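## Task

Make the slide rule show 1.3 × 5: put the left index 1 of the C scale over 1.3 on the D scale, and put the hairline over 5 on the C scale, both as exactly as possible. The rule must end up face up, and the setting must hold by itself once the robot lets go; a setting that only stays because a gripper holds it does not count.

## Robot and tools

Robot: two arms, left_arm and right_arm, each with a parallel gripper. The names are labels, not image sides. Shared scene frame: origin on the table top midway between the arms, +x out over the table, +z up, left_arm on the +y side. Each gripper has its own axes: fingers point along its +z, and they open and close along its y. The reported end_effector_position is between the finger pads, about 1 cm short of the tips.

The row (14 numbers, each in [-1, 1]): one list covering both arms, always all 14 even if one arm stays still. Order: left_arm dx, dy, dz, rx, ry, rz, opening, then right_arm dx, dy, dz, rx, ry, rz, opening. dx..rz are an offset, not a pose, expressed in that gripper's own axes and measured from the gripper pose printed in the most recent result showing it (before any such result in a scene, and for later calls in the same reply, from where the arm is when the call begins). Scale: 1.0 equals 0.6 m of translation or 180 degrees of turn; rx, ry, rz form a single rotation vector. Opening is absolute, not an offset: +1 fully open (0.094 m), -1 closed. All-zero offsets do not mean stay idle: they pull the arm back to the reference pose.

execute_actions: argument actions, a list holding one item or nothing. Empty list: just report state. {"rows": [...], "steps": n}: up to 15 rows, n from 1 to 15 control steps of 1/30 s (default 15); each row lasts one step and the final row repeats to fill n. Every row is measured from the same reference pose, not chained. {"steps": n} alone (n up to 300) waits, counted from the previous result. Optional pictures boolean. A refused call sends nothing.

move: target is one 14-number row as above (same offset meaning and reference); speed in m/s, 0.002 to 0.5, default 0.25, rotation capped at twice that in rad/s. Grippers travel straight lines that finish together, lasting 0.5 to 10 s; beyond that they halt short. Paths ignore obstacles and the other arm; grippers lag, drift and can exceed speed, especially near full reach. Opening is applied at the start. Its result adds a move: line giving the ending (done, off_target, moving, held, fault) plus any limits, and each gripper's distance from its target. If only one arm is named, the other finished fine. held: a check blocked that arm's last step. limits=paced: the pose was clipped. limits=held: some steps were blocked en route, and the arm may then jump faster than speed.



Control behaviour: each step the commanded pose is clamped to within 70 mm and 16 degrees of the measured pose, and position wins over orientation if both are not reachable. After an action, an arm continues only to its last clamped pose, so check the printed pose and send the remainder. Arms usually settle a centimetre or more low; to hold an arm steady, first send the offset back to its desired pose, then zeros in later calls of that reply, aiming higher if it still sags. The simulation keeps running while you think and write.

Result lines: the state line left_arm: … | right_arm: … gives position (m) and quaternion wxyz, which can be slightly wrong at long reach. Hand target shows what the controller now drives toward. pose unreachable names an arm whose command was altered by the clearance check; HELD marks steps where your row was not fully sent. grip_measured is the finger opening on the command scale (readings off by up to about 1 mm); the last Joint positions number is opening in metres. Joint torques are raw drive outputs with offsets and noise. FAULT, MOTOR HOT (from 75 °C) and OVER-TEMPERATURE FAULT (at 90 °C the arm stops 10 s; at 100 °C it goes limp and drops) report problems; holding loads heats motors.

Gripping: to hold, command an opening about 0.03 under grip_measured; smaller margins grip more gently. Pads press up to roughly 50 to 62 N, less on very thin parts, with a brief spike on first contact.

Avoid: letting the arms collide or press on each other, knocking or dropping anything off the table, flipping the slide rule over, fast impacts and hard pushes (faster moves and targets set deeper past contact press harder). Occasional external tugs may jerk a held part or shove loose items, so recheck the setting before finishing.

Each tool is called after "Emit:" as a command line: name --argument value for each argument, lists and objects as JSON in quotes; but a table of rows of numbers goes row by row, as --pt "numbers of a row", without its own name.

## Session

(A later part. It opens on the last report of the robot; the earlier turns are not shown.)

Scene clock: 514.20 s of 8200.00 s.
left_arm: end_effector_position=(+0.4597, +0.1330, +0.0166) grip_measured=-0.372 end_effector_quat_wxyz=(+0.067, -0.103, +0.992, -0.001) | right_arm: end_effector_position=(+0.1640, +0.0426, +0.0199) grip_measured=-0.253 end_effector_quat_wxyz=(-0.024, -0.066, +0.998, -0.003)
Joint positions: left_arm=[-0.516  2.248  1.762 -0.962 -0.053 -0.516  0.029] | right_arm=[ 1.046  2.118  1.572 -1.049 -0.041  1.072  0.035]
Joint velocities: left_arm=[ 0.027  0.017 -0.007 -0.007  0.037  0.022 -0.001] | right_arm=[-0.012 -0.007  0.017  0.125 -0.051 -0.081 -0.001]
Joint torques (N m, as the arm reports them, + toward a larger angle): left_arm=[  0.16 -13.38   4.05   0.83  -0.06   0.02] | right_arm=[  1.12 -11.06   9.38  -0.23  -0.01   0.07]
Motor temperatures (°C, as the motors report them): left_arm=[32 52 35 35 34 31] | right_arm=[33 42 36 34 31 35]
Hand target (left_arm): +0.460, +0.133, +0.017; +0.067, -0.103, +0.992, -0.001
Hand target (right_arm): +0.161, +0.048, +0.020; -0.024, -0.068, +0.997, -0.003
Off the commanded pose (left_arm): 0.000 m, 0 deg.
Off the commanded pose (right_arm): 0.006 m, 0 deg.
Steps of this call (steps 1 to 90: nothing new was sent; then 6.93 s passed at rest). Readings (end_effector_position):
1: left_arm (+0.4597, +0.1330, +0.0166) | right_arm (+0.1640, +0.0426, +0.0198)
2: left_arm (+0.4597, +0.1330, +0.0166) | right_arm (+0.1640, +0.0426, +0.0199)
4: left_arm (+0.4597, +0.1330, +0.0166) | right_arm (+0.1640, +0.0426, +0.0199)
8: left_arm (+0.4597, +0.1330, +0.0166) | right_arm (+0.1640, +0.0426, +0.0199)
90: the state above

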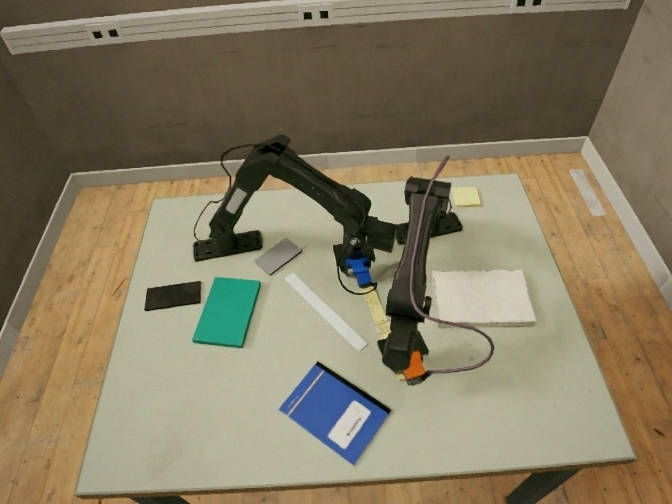

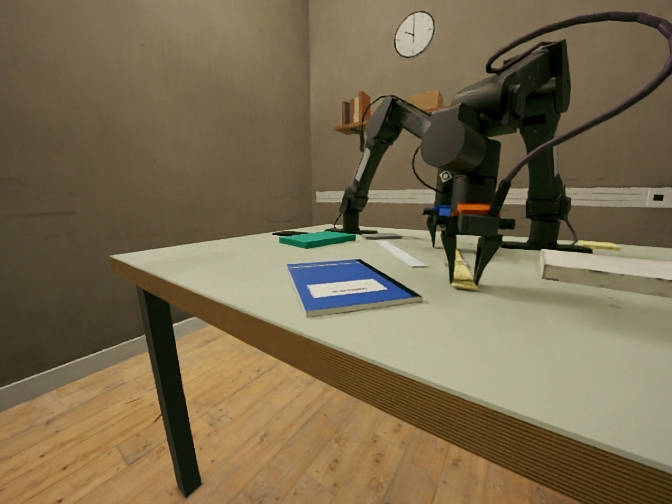

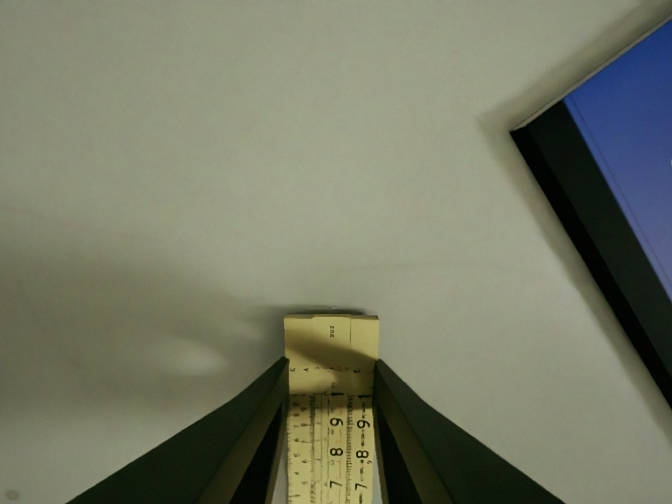

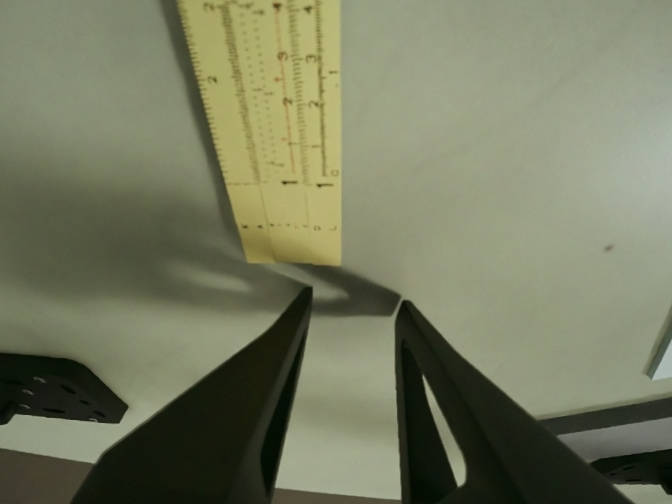

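Emit:
move --target '[0,0,0,0,0.01,0,-0.42, 0,0.018,-0.006,0,0,0,-0.25]' --speed 0.02

Scene clock: 517.27 s of 8200.00 s.
left_arm: end_effector_position=(+0.4583, +0.1324, +0.0166) grip_measured=-0.372 end_effector_quat_wxyz=(+0.057, -0.102, +0.993, +0.001) | right_arm: end_effector_position=(+0.1649, +0.0495, +0.0202) grip_measured=-0.253 end_effector_quat_wxyz=(-0.023, -0.067, +0.997, -0.001)
Joint positions: left_arm=[-0.516  2.263  1.789 -0.994 -0.047 -0.515  0.029] | right_arm=[ 1.05   2.14   1.608 -1.06  -0.041  1.075  0.035]
Joint velocities: left_arm=[ 0.017 -0.017 -0.007  0.022  0.007 -0.007 -0.001] | right_arm=[-0.022  0.007 -0.012  0.007  0.051 -0.007 -0.   ]
Joint torques (N m, as the arm reports them, + toward a larger angle): left_arm=[  0.67 -12.58   5.56   0.61   0.1    0.05] | right_arm=[  0.79 -11.64   9.5   -0.37  -0.01   0.03]
Motor temperatures (°C, as the motors report them): left_arm=[32 52 35 35 34 31] | right_arm=[33 42 36 34 31 35]
Hand target (left_arm): +0.460, +0.133, +0.016; +0.051, -0.103, +0.993, -0.002
Hand target (right_arm): +0.163, +0.053, +0.023; -0.024, -0.067, +0.997, -0.002
Off the commanded pose (left_arm): 0.001 m, 1 deg.
Off the commanded pose (right_arm): 0.006 m, 0 deg.
move: done

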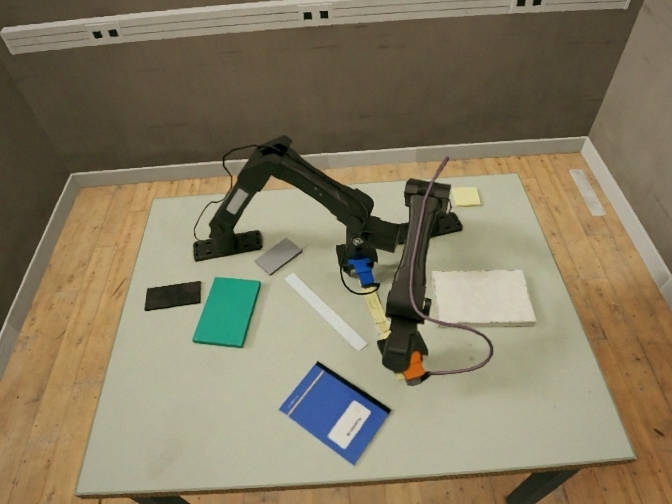

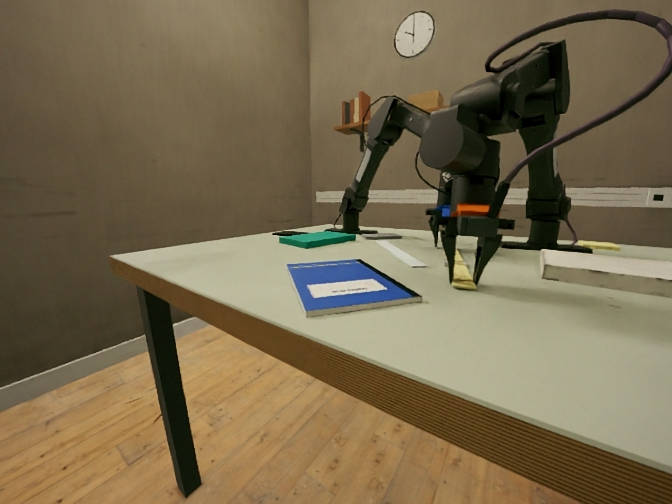

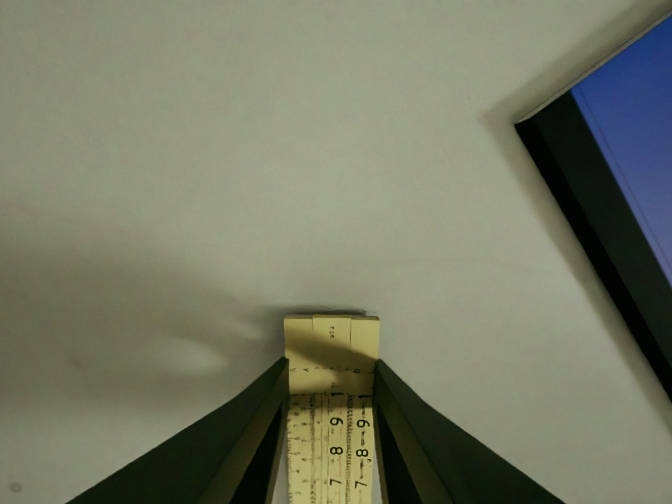

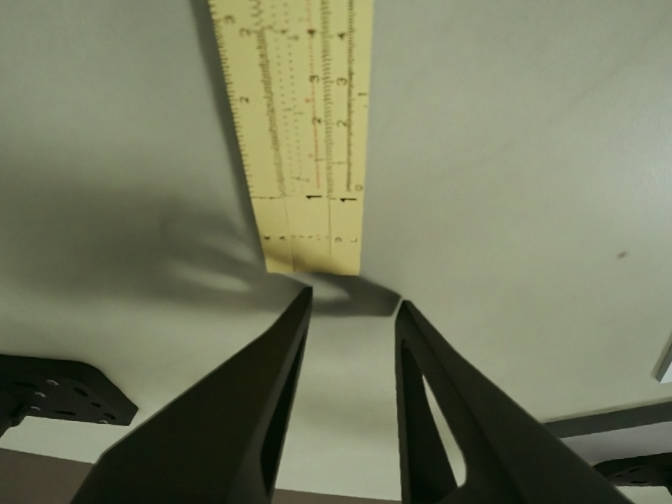

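Emit:
move --target '[0.005,0,0,0,0.005,0,-0.42, -0.045,0.005,-0.005,0,0,0,-0.25]' --speed 0.012

Emit:
zoom_image --camera "cam_right_wrist" --region '[200,100,450,330]'

Scene clock: 523.17 s of 8200.00 s.
left_arm: end_effector_position=(+0.4581, +0.1322, +0.0167) grip_measured=-0.372 end_effector_quat_wxyz=(+0.056, -0.102, +0.993, +0.000) | right_arm: end_effector_position=(+0.1755, +0.0521, +0.0207) grip_measured=-0.253 end_effector_quat_wxyz=(-0.042, -0.073, +0.996, -0.003)
Joint positions: left_arm=[-0.516  2.263  1.79  -0.995 -0.046 -0.515  0.029] | right_arm=[ 1.014  2.184  1.679 -1.109 -0.073  1.026  0.035]
Joint velocities: left_arm=[ 0.002 -0.002 -0.007 -0.037 -0.007 -0.051  0.001] | right_arm=[-0.007 -0.002  0.002  0.022  0.007 -0.081 -0.   ]
Joint torques (N m, as the arm reports them, + toward a larger angle): left_arm=[ -0.02 -13.22   4.41   0.64   0.1   -0.03] | right_arm=[ -1.78 -12.14   9.67  -0.11   0.34  -0.04]
Motor temperatures (°C, as the motors report them): left_arm=[32 52 35 35 34 31] | right_arm=[33 42 36 34 31 35]
Hand target (left_arm): +0.455, +0.132, +0.016; +0.049, -0.102, +0.994, -0.000
Hand target (right_arm): +0.191, +0.055, +0.022; -0.022, -0.067, +0.998, -0.001
Off the commanded pose (left_arm): 0.003 m, 1 deg.
Off the commanded pose (right_arm): 0.016 m, 2 deg.
After step 90, 0.40 s passed at rest.
move: off_target (right_arm)

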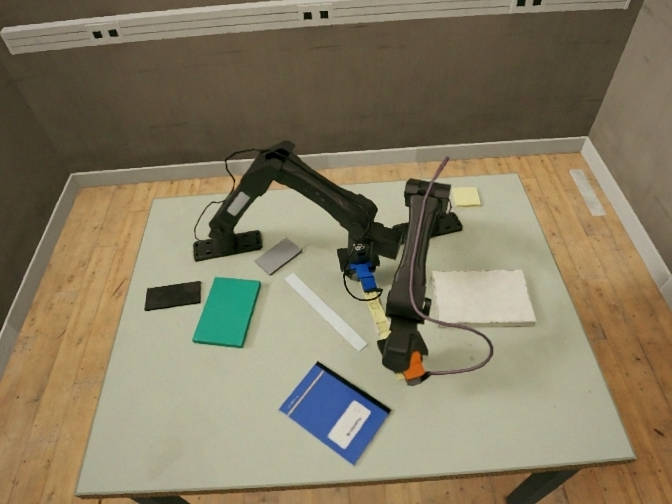

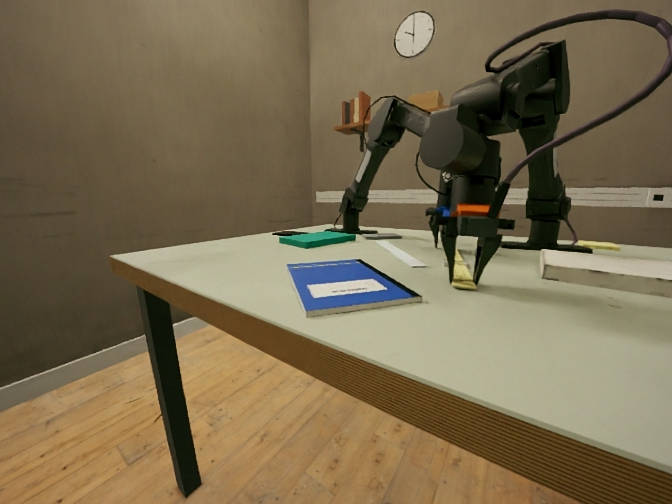

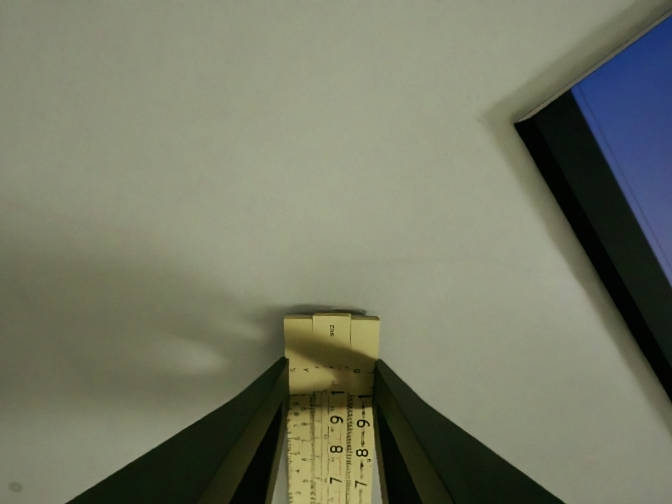

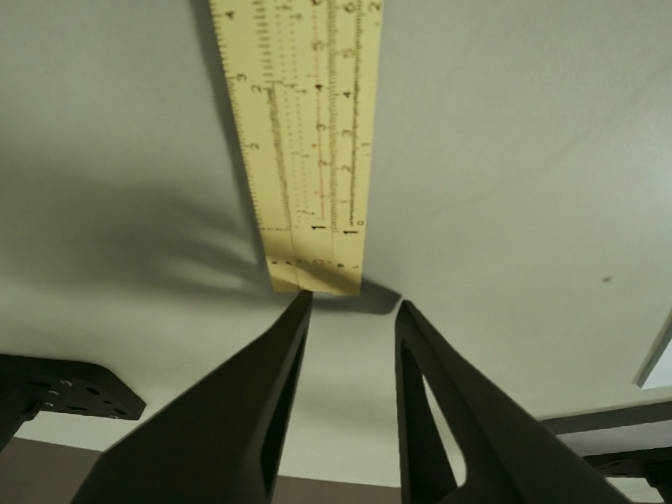

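Region (200, 100, 450, 330) of cam_right_wrist's 672x504 image, scaled by 2.016, with more detail than that image has; it fills the top 464 rows of this view, and the rest is white.

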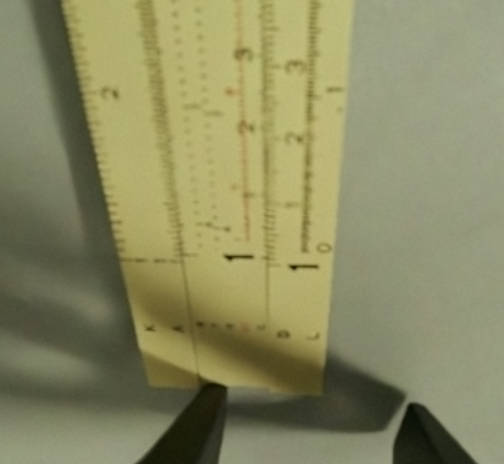

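Emit:
move --target '[0,0,0,0,0.005,0,-0.42, 0.008,-0.010,-0.003,0,0,0,-0.31]' --speed 0.015

Emit:
zoom_image --camera "cam_right_wrist" --region '[200,100,450,330]'

Scene clock: 528.47 s of 8200.00 s.
left_arm: end_effector_position=(+0.4571, +0.1323, +0.0166) grip_measured=-0.372 end_effector_quat_wxyz=(+0.054, -0.102, +0.993, +0.001) | right_arm: end_effector_position=(+0.1730, +0.0480, +0.0207) grip_measured=-0.307 end_effector_quat_wxyz=(-0.045, -0.073, +0.996, -0.005)
Joint positions: left_arm=[-0.516  2.263  1.79  -0.999 -0.045 -0.515  0.029] | right_arm=[ 1.014  2.172  1.659 -1.108 -0.076  1.025  0.033]
Joint velocities: left_arm=[-0.012 -0.007 -0.012 -0.051  0.022 -0.022 -0.   ] | right_arm=[-0.002 -0.012  0.002  0.022 -0.022 -0.022 -0.   ]
Joint torques (N m, as the arm reports them, + toward a larger angle): left_arm=[  0.34 -12.33   5.78   0.56   0.06   0.02] | right_arm=[  0.11 -14.92   5.09  -0.12   0.05   0.07]
Motor temperatures (°C, as the motors report them): left_arm=[32 52 35 35 34 31] | right_arm=[33 42 37 34 31 35]
Hand target (left_arm): +0.458, +0.132, +0.017; +0.049, -0.102, +0.994, -0.001
Hand target (right_arm): +0.172, +0.046, +0.023; -0.042, -0.073, +0.996, -0.003
Off the commanded pose (left_arm): 0.001 m, 1 deg.
Off the commanded pose (right_arm): 0.004 m, 0 deg.
After step 90, 1.57 s passed at rest.
move: done

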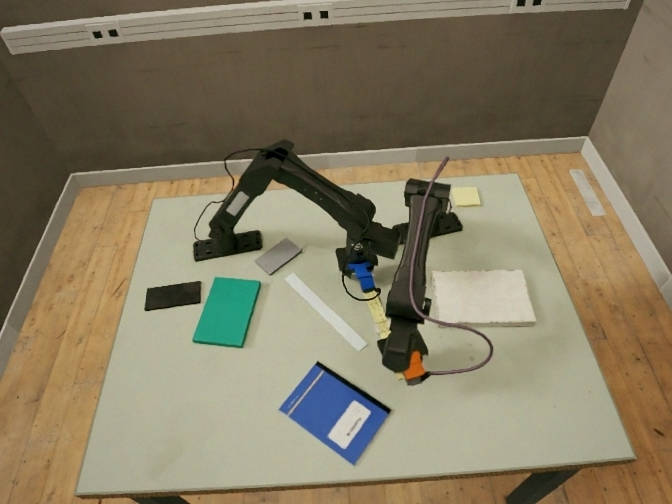

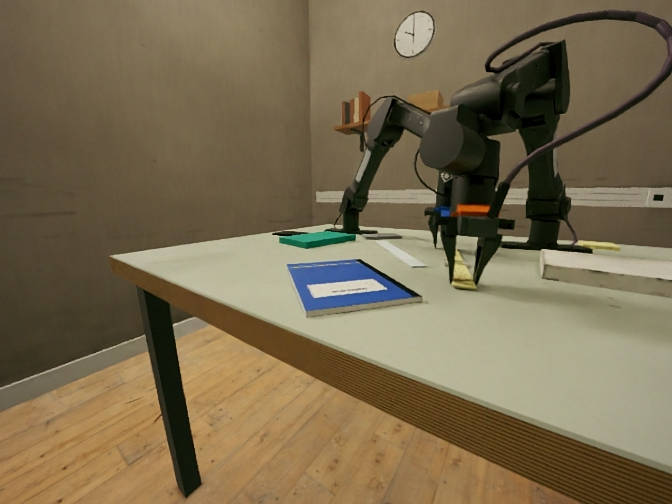

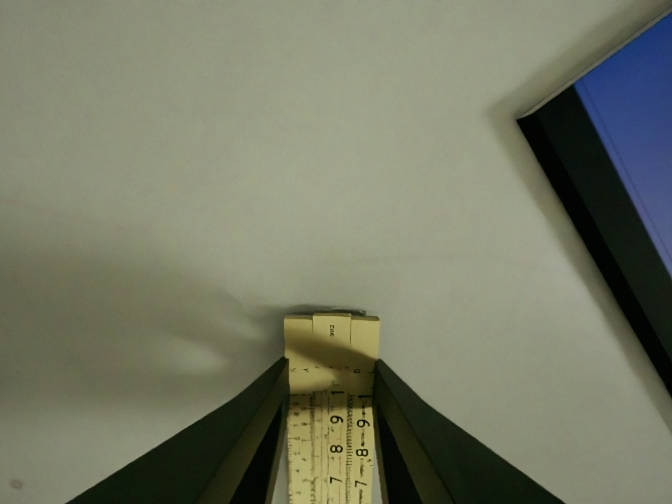

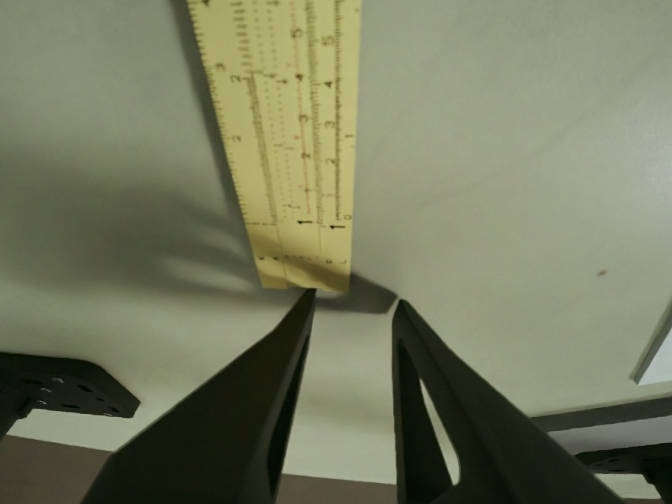

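Region (200, 100, 450, 330) of cam_right_wrist's 672x504 image, scaled by 2.016, with more detail than that image has; it fills the top 464 rows of this view, and the rest is white.

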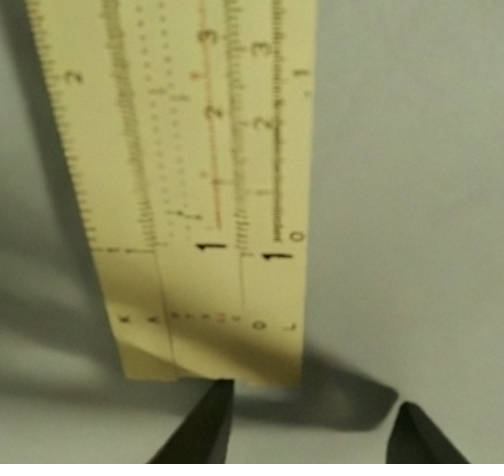

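Fingertip now sits within the groove (175–243), slightly right of centre. Pushing.

Emit:
move --target '[-0.003,0,0,0,0.005,0,-0.42, -0.045,0.002,-0.004,0,0,0,-0.31]' --speed 0.012

Emit:
zoom_image --camera "cam_right_wrist" --region '[200,100,450,330]'

Scene clock: 534.37 s of 8200.00 s.
left_arm: end_effector_position=(+0.4601, +0.1318, +0.0167) grip_measured=-0.372 end_effector_quat_wxyz=(+0.056, -0.102, +0.993, +0.001) | right_arm: end_effector_position=(+0.1801, +0.0469, +0.0211) grip_measured=-0.307 end_effector_quat_wxyz=(-0.072, -0.079, +0.994, -0.011)
Joint positions: left_arm=[-0.516  2.272  1.805 -1.002 -0.047 -0.515  0.029] | right_arm=[ 0.979  2.215  1.726 -1.17  -0.115  0.976  0.033]
Joint velocities: left_arm=[ 0.012  0.007  0.002  0.022 -0.022  0.022 -0.001] | right_arm=[ 0.032 -0.017  0.012  0.007  0.022  0.007  0.   ]
Joint torques (N m, as the arm reports them, + toward a larger angle): left_arm=[  0.49 -12.84   5.4    0.48   0.11   0.02] | right_arm=[ -1.66 -11.85   9.91  -0.04   0.38   0.  ]
Motor temperatures (°C, as the motors report them): left_arm=[32 52 36 35 34 31] | right_arm=[33 43 36 34 31 35]
Hand target (left_arm): +0.459, +0.133, +0.017; +0.047, -0.102, +0.994, -0.000
Hand target (right_arm): +0.200, +0.052, +0.021; -0.045, -0.072, +0.996, -0.005
Off the commanded pose (left_arm): 0.002 m, 1 deg.
Off the commanded pose (right_arm): 0.021 m, 3 deg.
After step 90, 0.43 s passed at rest.
move: off_target (right_arm)

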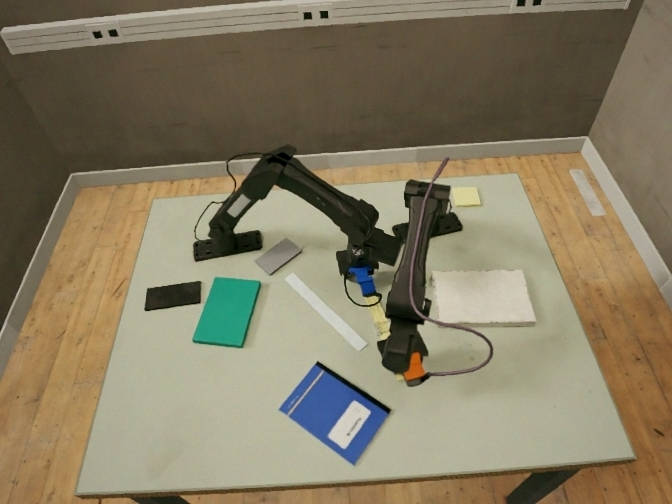

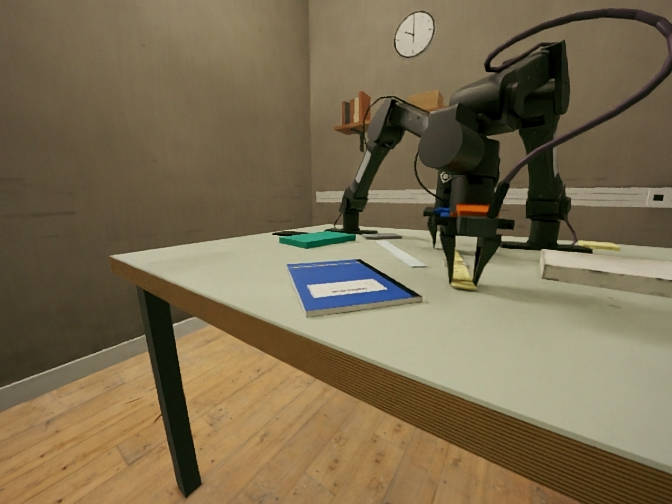

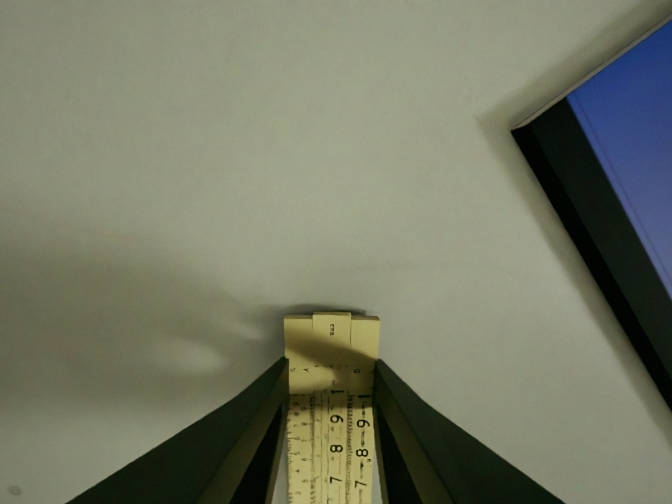

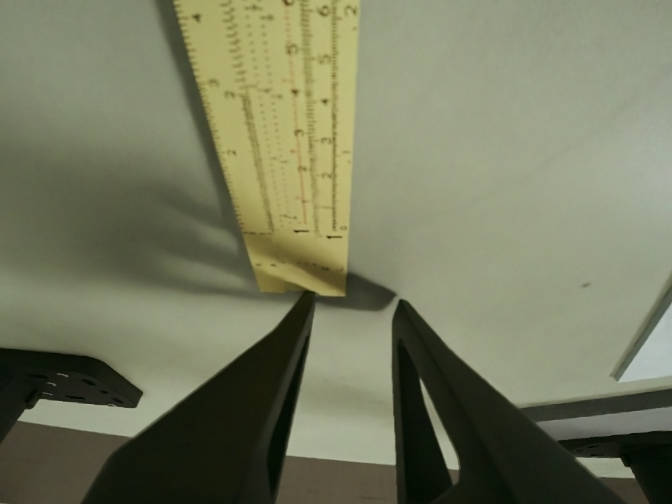

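Region (200, 100, 450, 330) of cam_right_wrist's 672x504 image, scaled by 2.016, with more detail than that image has; it fills the top 464 rows of this view, and the rest is white.

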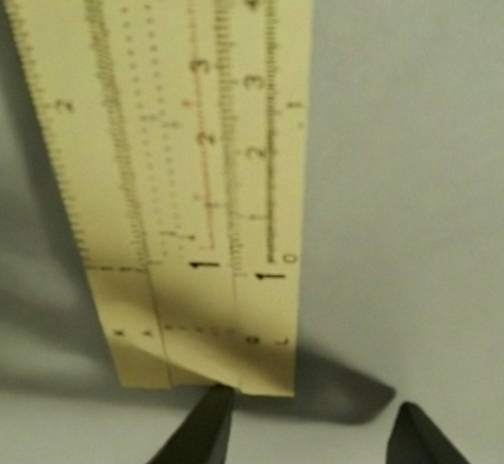

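Emit:
move --target '[0,0,0,0,0.005,0,-0.42, 0.006,0,-0.012,0,-0.02,0,-0.31]' --speed 0.015

Emit:
zoom_image --camera "cam_right_wrist" --region '[200,100,450,330]'

Emit:
zoom_image --camera "cam_low" --region '[430,240,510,300]'

Scene clock: 539.57 s of 8200.00 s.
left_arm: end_effector_position=(+0.4589, +0.1319, +0.0166) grip_measured=-0.372 end_effector_quat_wxyz=(+0.053, -0.102, +0.993, +0.001) | right_arm: end_effector_position=(+0.1777, +0.0450, +0.0241) grip_measured=-0.307 end_effector_quat_wxyz=(-0.053, -0.079, +0.995, -0.017)
Joint positions: left_arm=[-0.516  2.272  1.805 -1.007 -0.045 -0.515  0.029] | right_arm=[ 1.     2.192  1.704 -1.162 -0.078  0.997  0.033]
Joint velocities: left_arm=[ 0.007 -0.007  0.012 -0.066  0.051  0.007  0.   ] | right_arm=[ 0.002 -0.007 -0.007  0.051  0.037 -0.037  0.   ]
Joint torques (N m, as the arm reports them, + toward a larger angle): left_arm=[  0.37 -12.53   5.71   0.56   0.04   0.04] | right_arm=[  0.88 -15.27   5.32  -0.08   0.09   0.1 ]
Motor temperatures (°C, as the motors report them): left_arm=[32 52 36 35 34 31] | right_arm=[33 43 36 34 31 35]
Hand target (left_arm): +0.460, +0.132, +0.017; +0.048, -0.102, +0.994, -0.000
Hand target (right_arm): +0.177, +0.047, +0.029; -0.041, -0.079, +0.996, -0.009
Off the commanded pose (left_arm): 0.001 m, 1 deg.
Off the commanded pose (right_arm): 0.005 m, 2 deg.
move: done

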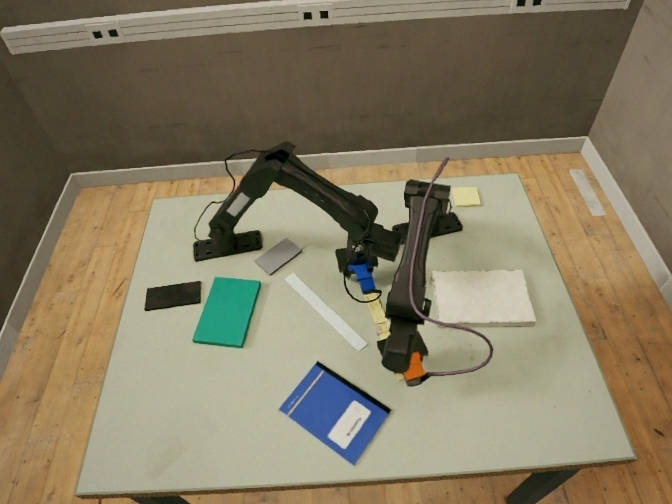

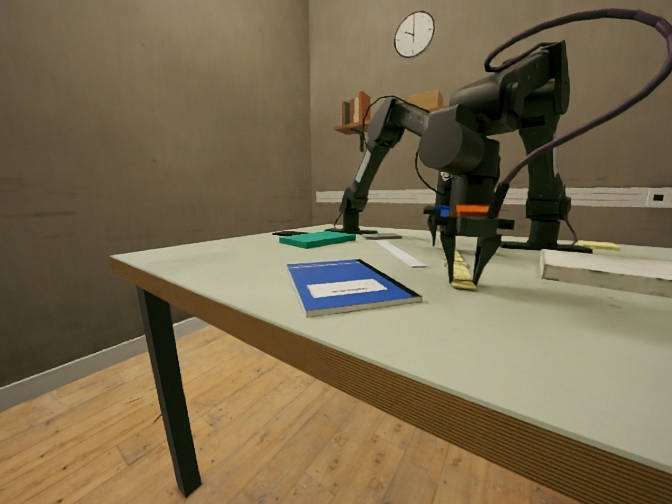

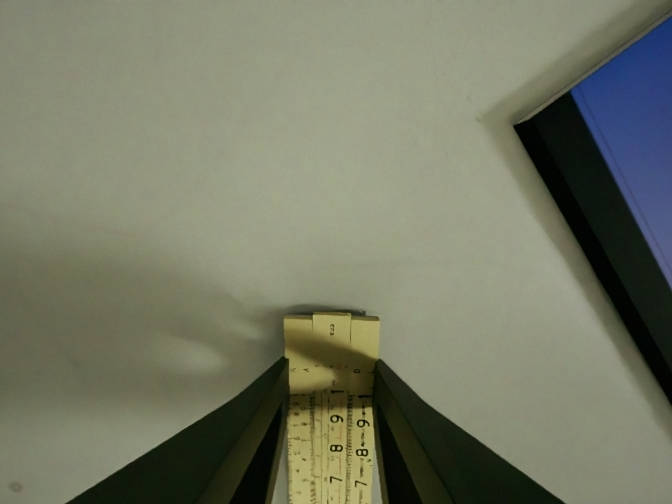

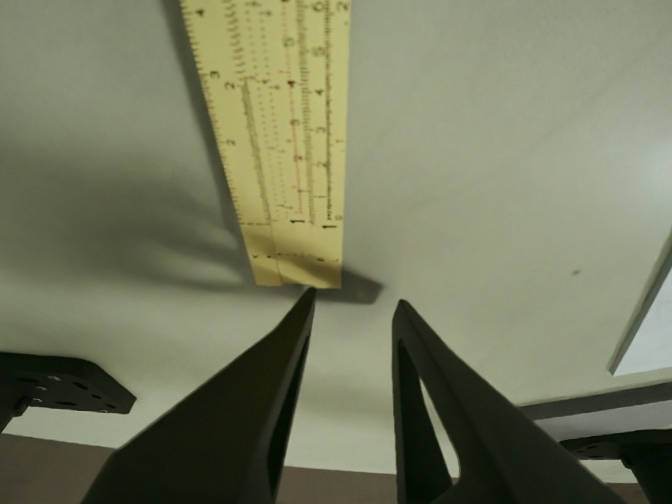

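Region (200, 100, 450, 330) of cam_right_wrist's 672x504 image, scaled by 2.016, with more detail than that image has; it fills the top 464 rows of this view, and the rest is white.

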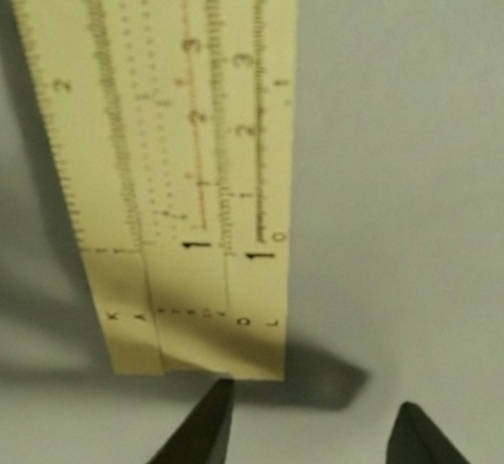

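Region (430, 240, 510, 300) of cam_low's 672x504 image, scaled by 6.300, with more detail than that image has; it fills the top 378 rows of this view, and the rest is white.

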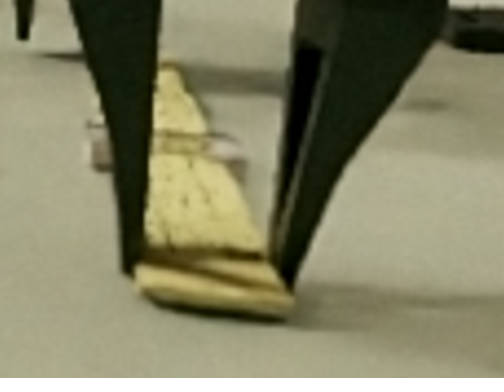

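Emit:
move --target '[0,0,0,0,0.005,0,-0.42, -0.012,0,0,0,-0.02,0,-0.20]' --speed 0.012

Emit:
zoom_image --camera "cam_right_wrist" --region '[200,100,450,330]'

Scene clock: 550.03 s of 8200.00 s.
left_arm: end_effector_position=(+0.4589, +0.1319, +0.0166) grip_measured=-0.372 end_effector_quat_wxyz=(+0.053, -0.102, +0.993, +0.001) | right_arm: end_effector_position=(+0.1797, +0.0444, +0.0238) grip_measured=-0.203 end_effector_quat_wxyz=(-0.043, -0.081, +0.996, -0.021)
Joint positions: left_arm=[-0.516  2.272  1.805 -1.007 -0.045 -0.515  0.029] | right_arm=[ 1.004  2.192  1.704 -1.16  -0.056  0.998  0.037]
Joint velocities: left_arm=[ 0.002 -0.007 -0.012 -0.051 -0.022 -0.022 -0.001] | right_arm=[ 0.017  0.027  0.002  0.007 -0.037  0.022  0.001]
Joint torques (N m, as the arm reports them, + toward a larger angle): left_arm=[  0.23 -12.51   5.81   0.5    0.09  -0.01] | right_arm=[  0.52 -14.39   4.67   0.11   0.3    0.06]
Motor temperatures (°C, as the motors report them): left_arm=[32 52 36 35 34 31] | right_arm=[33 44 36 34 31 35]
Hand target (left_arm): +0.459, +0.132, +0.017; +0.046, -0.102, +0.994, +0.000
Hand target (right_arm): +0.185, +0.046, +0.024; -0.022, -0.080, +0.996, -0.015
Off the commanded pose (left_arm): 0.000 m, 1 deg.
Off the commanded pose (right_arm): 0.005 m, 3 deg.
After step 90, 4.67 s passed at rest.
move: off_target (right_arm)

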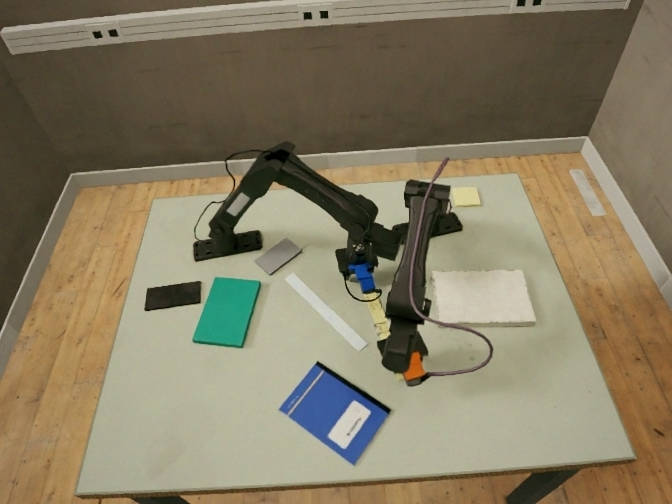

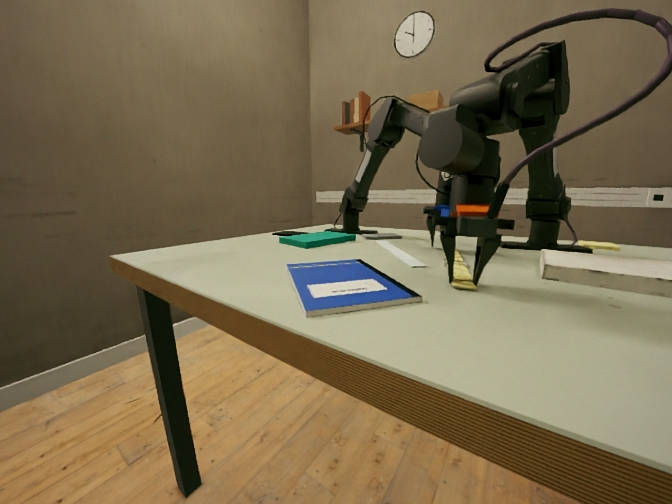

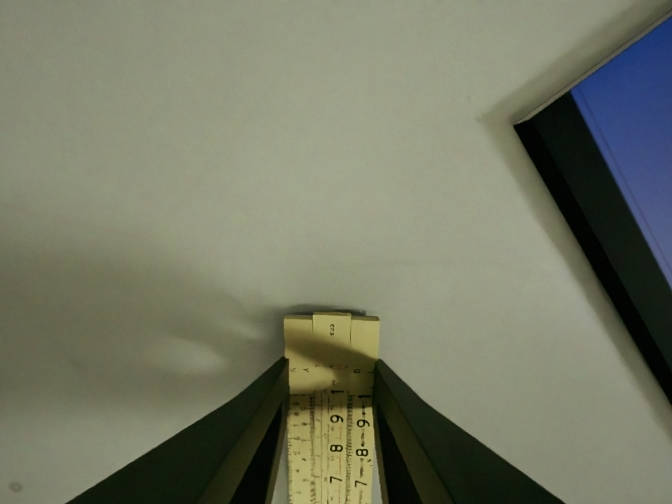

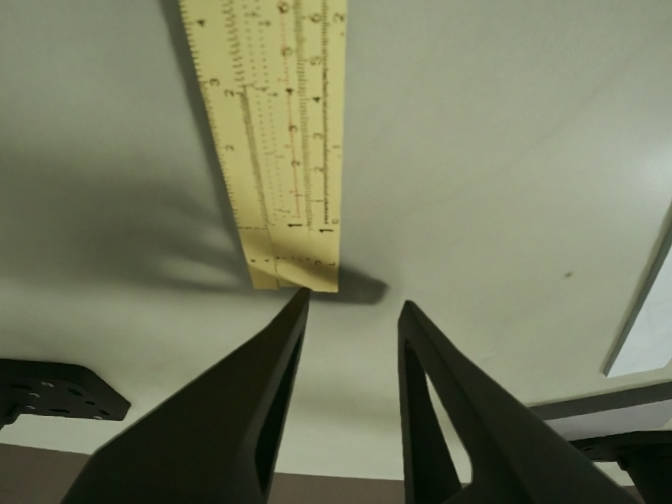

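Region (200, 100, 450, 330) of cam_right_wrist's 672x504 image, scaled by 2.016, with more detail than that image has; it fills the top 464 rows of this view, and the rest is white.

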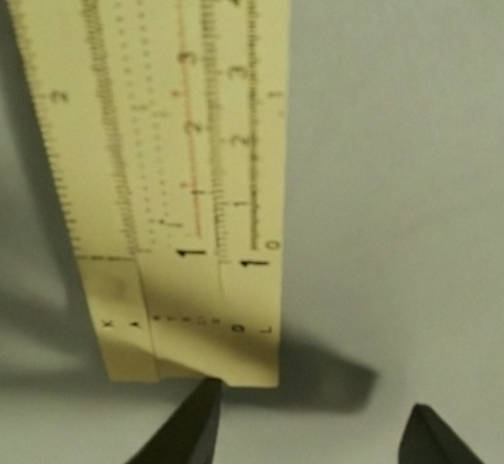

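Well centred now. Pushing in.

Emit:
move --target '[0,0,0,0,0.005,0,-0.42, -0.045,0.003,0,0,-0.02,0,-0.20]' --speed 0.012

Emit:
zoom_image --camera "cam_right_wrist" --region '[200,100,450,330]'

Scene clock: 554.40 s of 8200.00 s.
left_arm: end_effector_position=(+0.4589, +0.1319, +0.0166) grip_measured=-0.372 end_effector_quat_wxyz=(+0.053, -0.102, +0.993, +0.001) | right_arm: end_effector_position=(+0.1863, +0.0451, +0.0224) grip_measured=-0.203 end_effector_quat_wxyz=(-0.041, -0.087, +0.995, -0.021)
Joint positions: left_arm=[-0.516  2.272  1.805 -1.007 -0.045 -0.515  0.029] | right_arm=[ 0.991  2.205  1.719 -1.161 -0.052  0.974  0.037]
Joint velocities: left_arm=[-0.022 -0.002  0.012 -0.095  0.051  0.022 -0.001] | right_arm=[-0.002 -0.007 -0.002 -0.007 -0.051  0.007 -0.   ]
Joint torques (N m, as the arm reports them, + toward a larger angle): left_arm=[  0.44 -12.43   5.71   0.5    0.09  -0.01] | right_arm=[ -1.39 -11.78   9.57  -0.09   0.45  -0.06]
Motor temperatures (°C, as the motors report them): left_arm=[32 52 36 35 34 31] | right_arm=[33 44 36 34 31 35]
Hand target (left_arm): +0.459, +0.132, +0.017; +0.046, -0.102, +0.994, +0.000
Hand target (right_arm): +0.206, +0.049, +0.022; -0.012, -0.082, +0.996, -0.019
Off the commanded pose (left_arm): 0.000 m, 1 deg.
Off the commanded pose (right_arm): 0.020 m, 3 deg.
move: off_target (right_arm)

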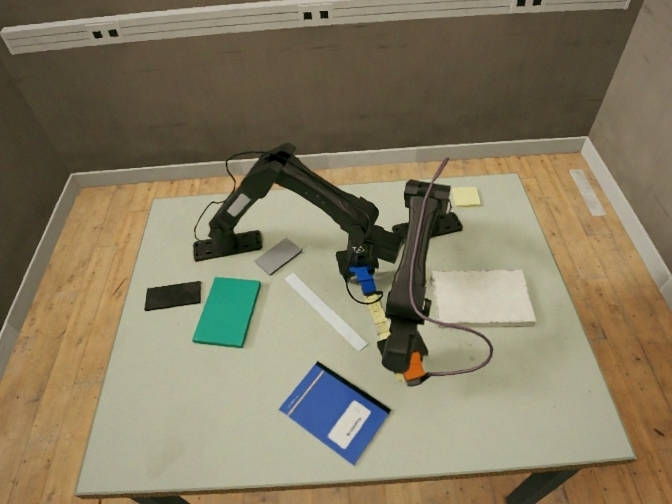

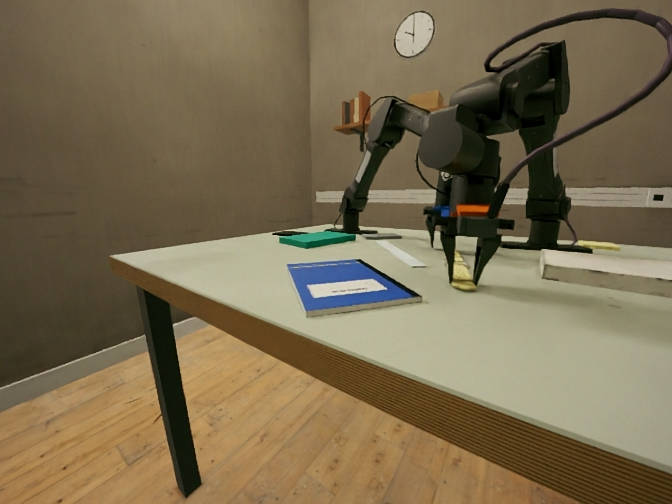

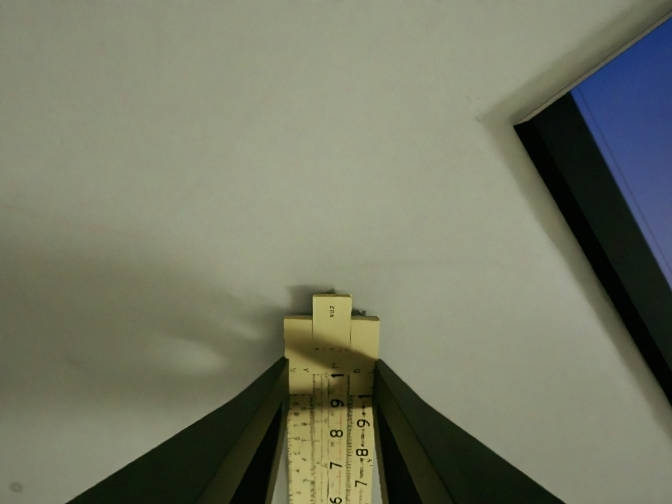

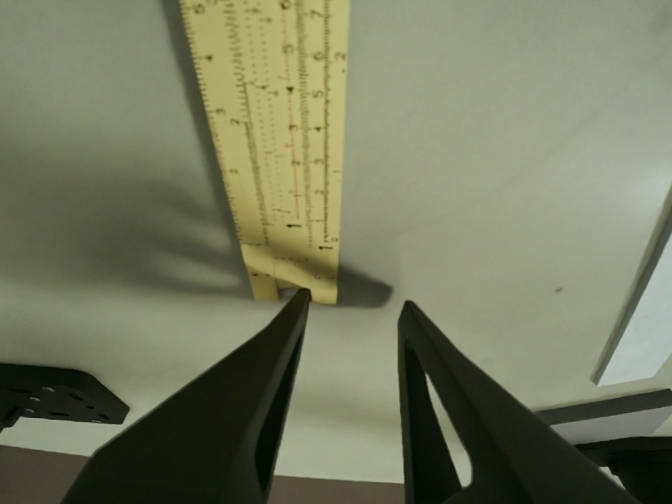

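Region (200, 100, 450, 330) of cam_right_wrist's 672x504 image, scaled by 2.016, with more detail than that image has; it fills the top 464 rows of this view, and the rest is white.

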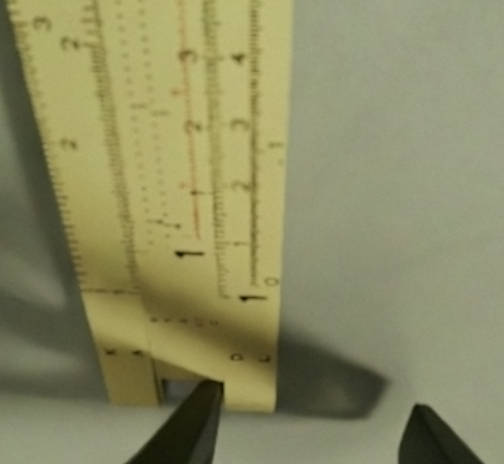

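Emit:
move --target '[0,0,0,0,0.005,0,-0.42, -0.055,0.008,0,0,-0.02,0,-0.16]' --speed 0.012

Emit:
zoom_image --camera "cam_right_wrist" --region '[200,100,450,330]'

Scene clock: 559.77 s of 8200.00 s.
left_arm: end_effector_position=(+0.4590, +0.1320, +0.0166) grip_measured=-0.372 end_effector_quat_wxyz=(+0.054, -0.102, +0.993, +0.002) | right_arm: end_effector_position=(+0.1977, +0.0486, +0.0218) grip_measured=-0.163 end_effector_quat_wxyz=(-0.040, -0.094, +0.995, -0.023)
Joint positions: left_arm=[-0.516  2.272  1.805 -1.007 -0.046 -0.515  0.029] | right_arm=[ 0.972  2.24   1.775 -1.185 -0.046  0.942  0.039]
Joint velocities: left_arm=[ 0.002 -0.007  0.002  0.007 -0.022 -0.037  0.   ] | right_arm=[-0.012  0.017  0.002  0.037  0.007 -0.007  0.   ]
Joint torques (N m, as the arm reports them, + toward a larger angle): left_arm=[  0.36 -12.54   5.75   0.53   0.09   0.01] | right_arm=[ -1.47 -11.83   9.45   0.03   0.54  -0.02]
Motor temperatures (°C, as the motors report them): left_arm=[32 52 36 35 34 31] | right_arm=[33 43 36 34 31 35]
Hand target (left_arm): +0.459, +0.132, +0.017; +0.046, -0.102, +0.994, +0.000
Hand target (right_arm): +0.218, +0.054, +0.020; -0.010, -0.088, +0.996, -0.018
Off the commanded pose (left_arm): 0.000 m, 1 deg.
Off the commanded pose (right_arm): 0.022 m, 4 deg.
move: off_target (right_arm)

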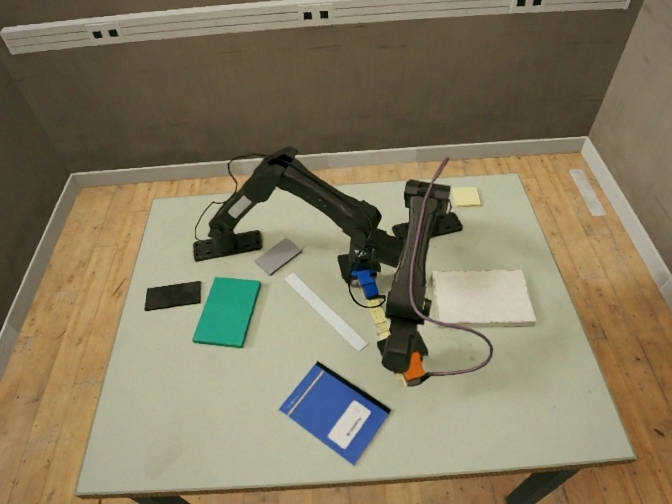

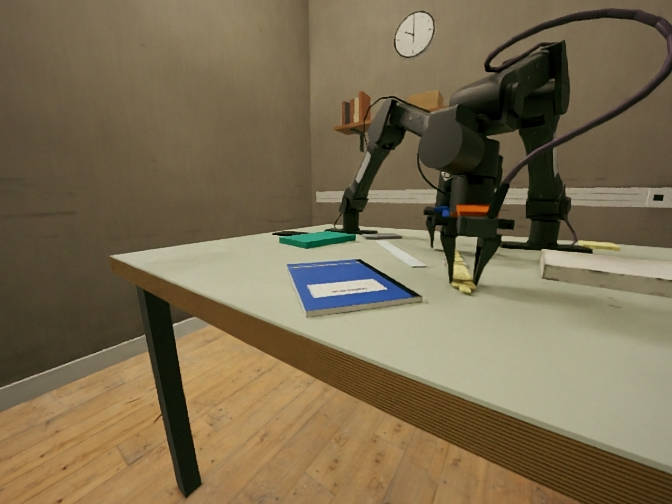

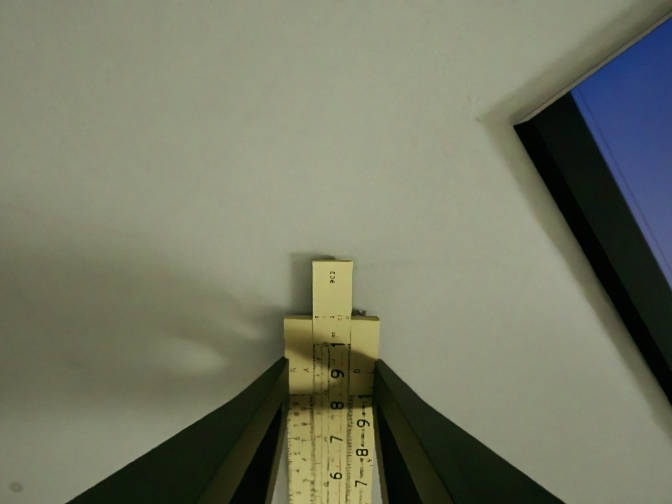

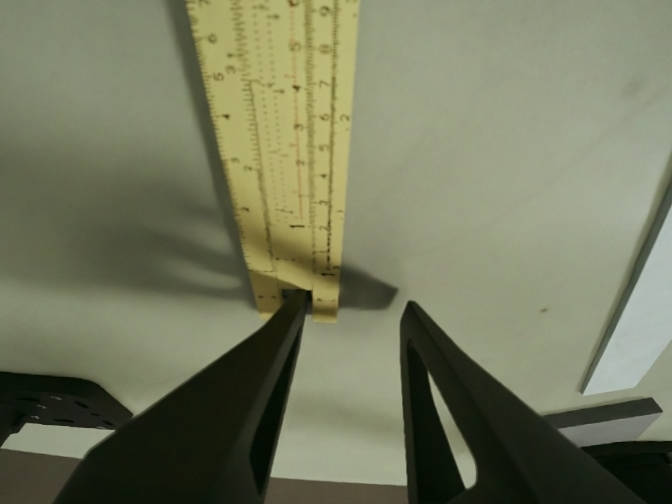

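Region (200, 100, 450, 330) of cam_right_wrist's 672x504 image, scaled by 2.016, with more detail than that image has; it fills the top 464 rows of this view, and the rest is white.

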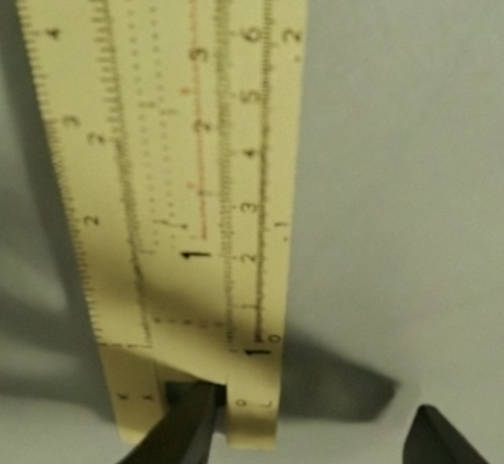

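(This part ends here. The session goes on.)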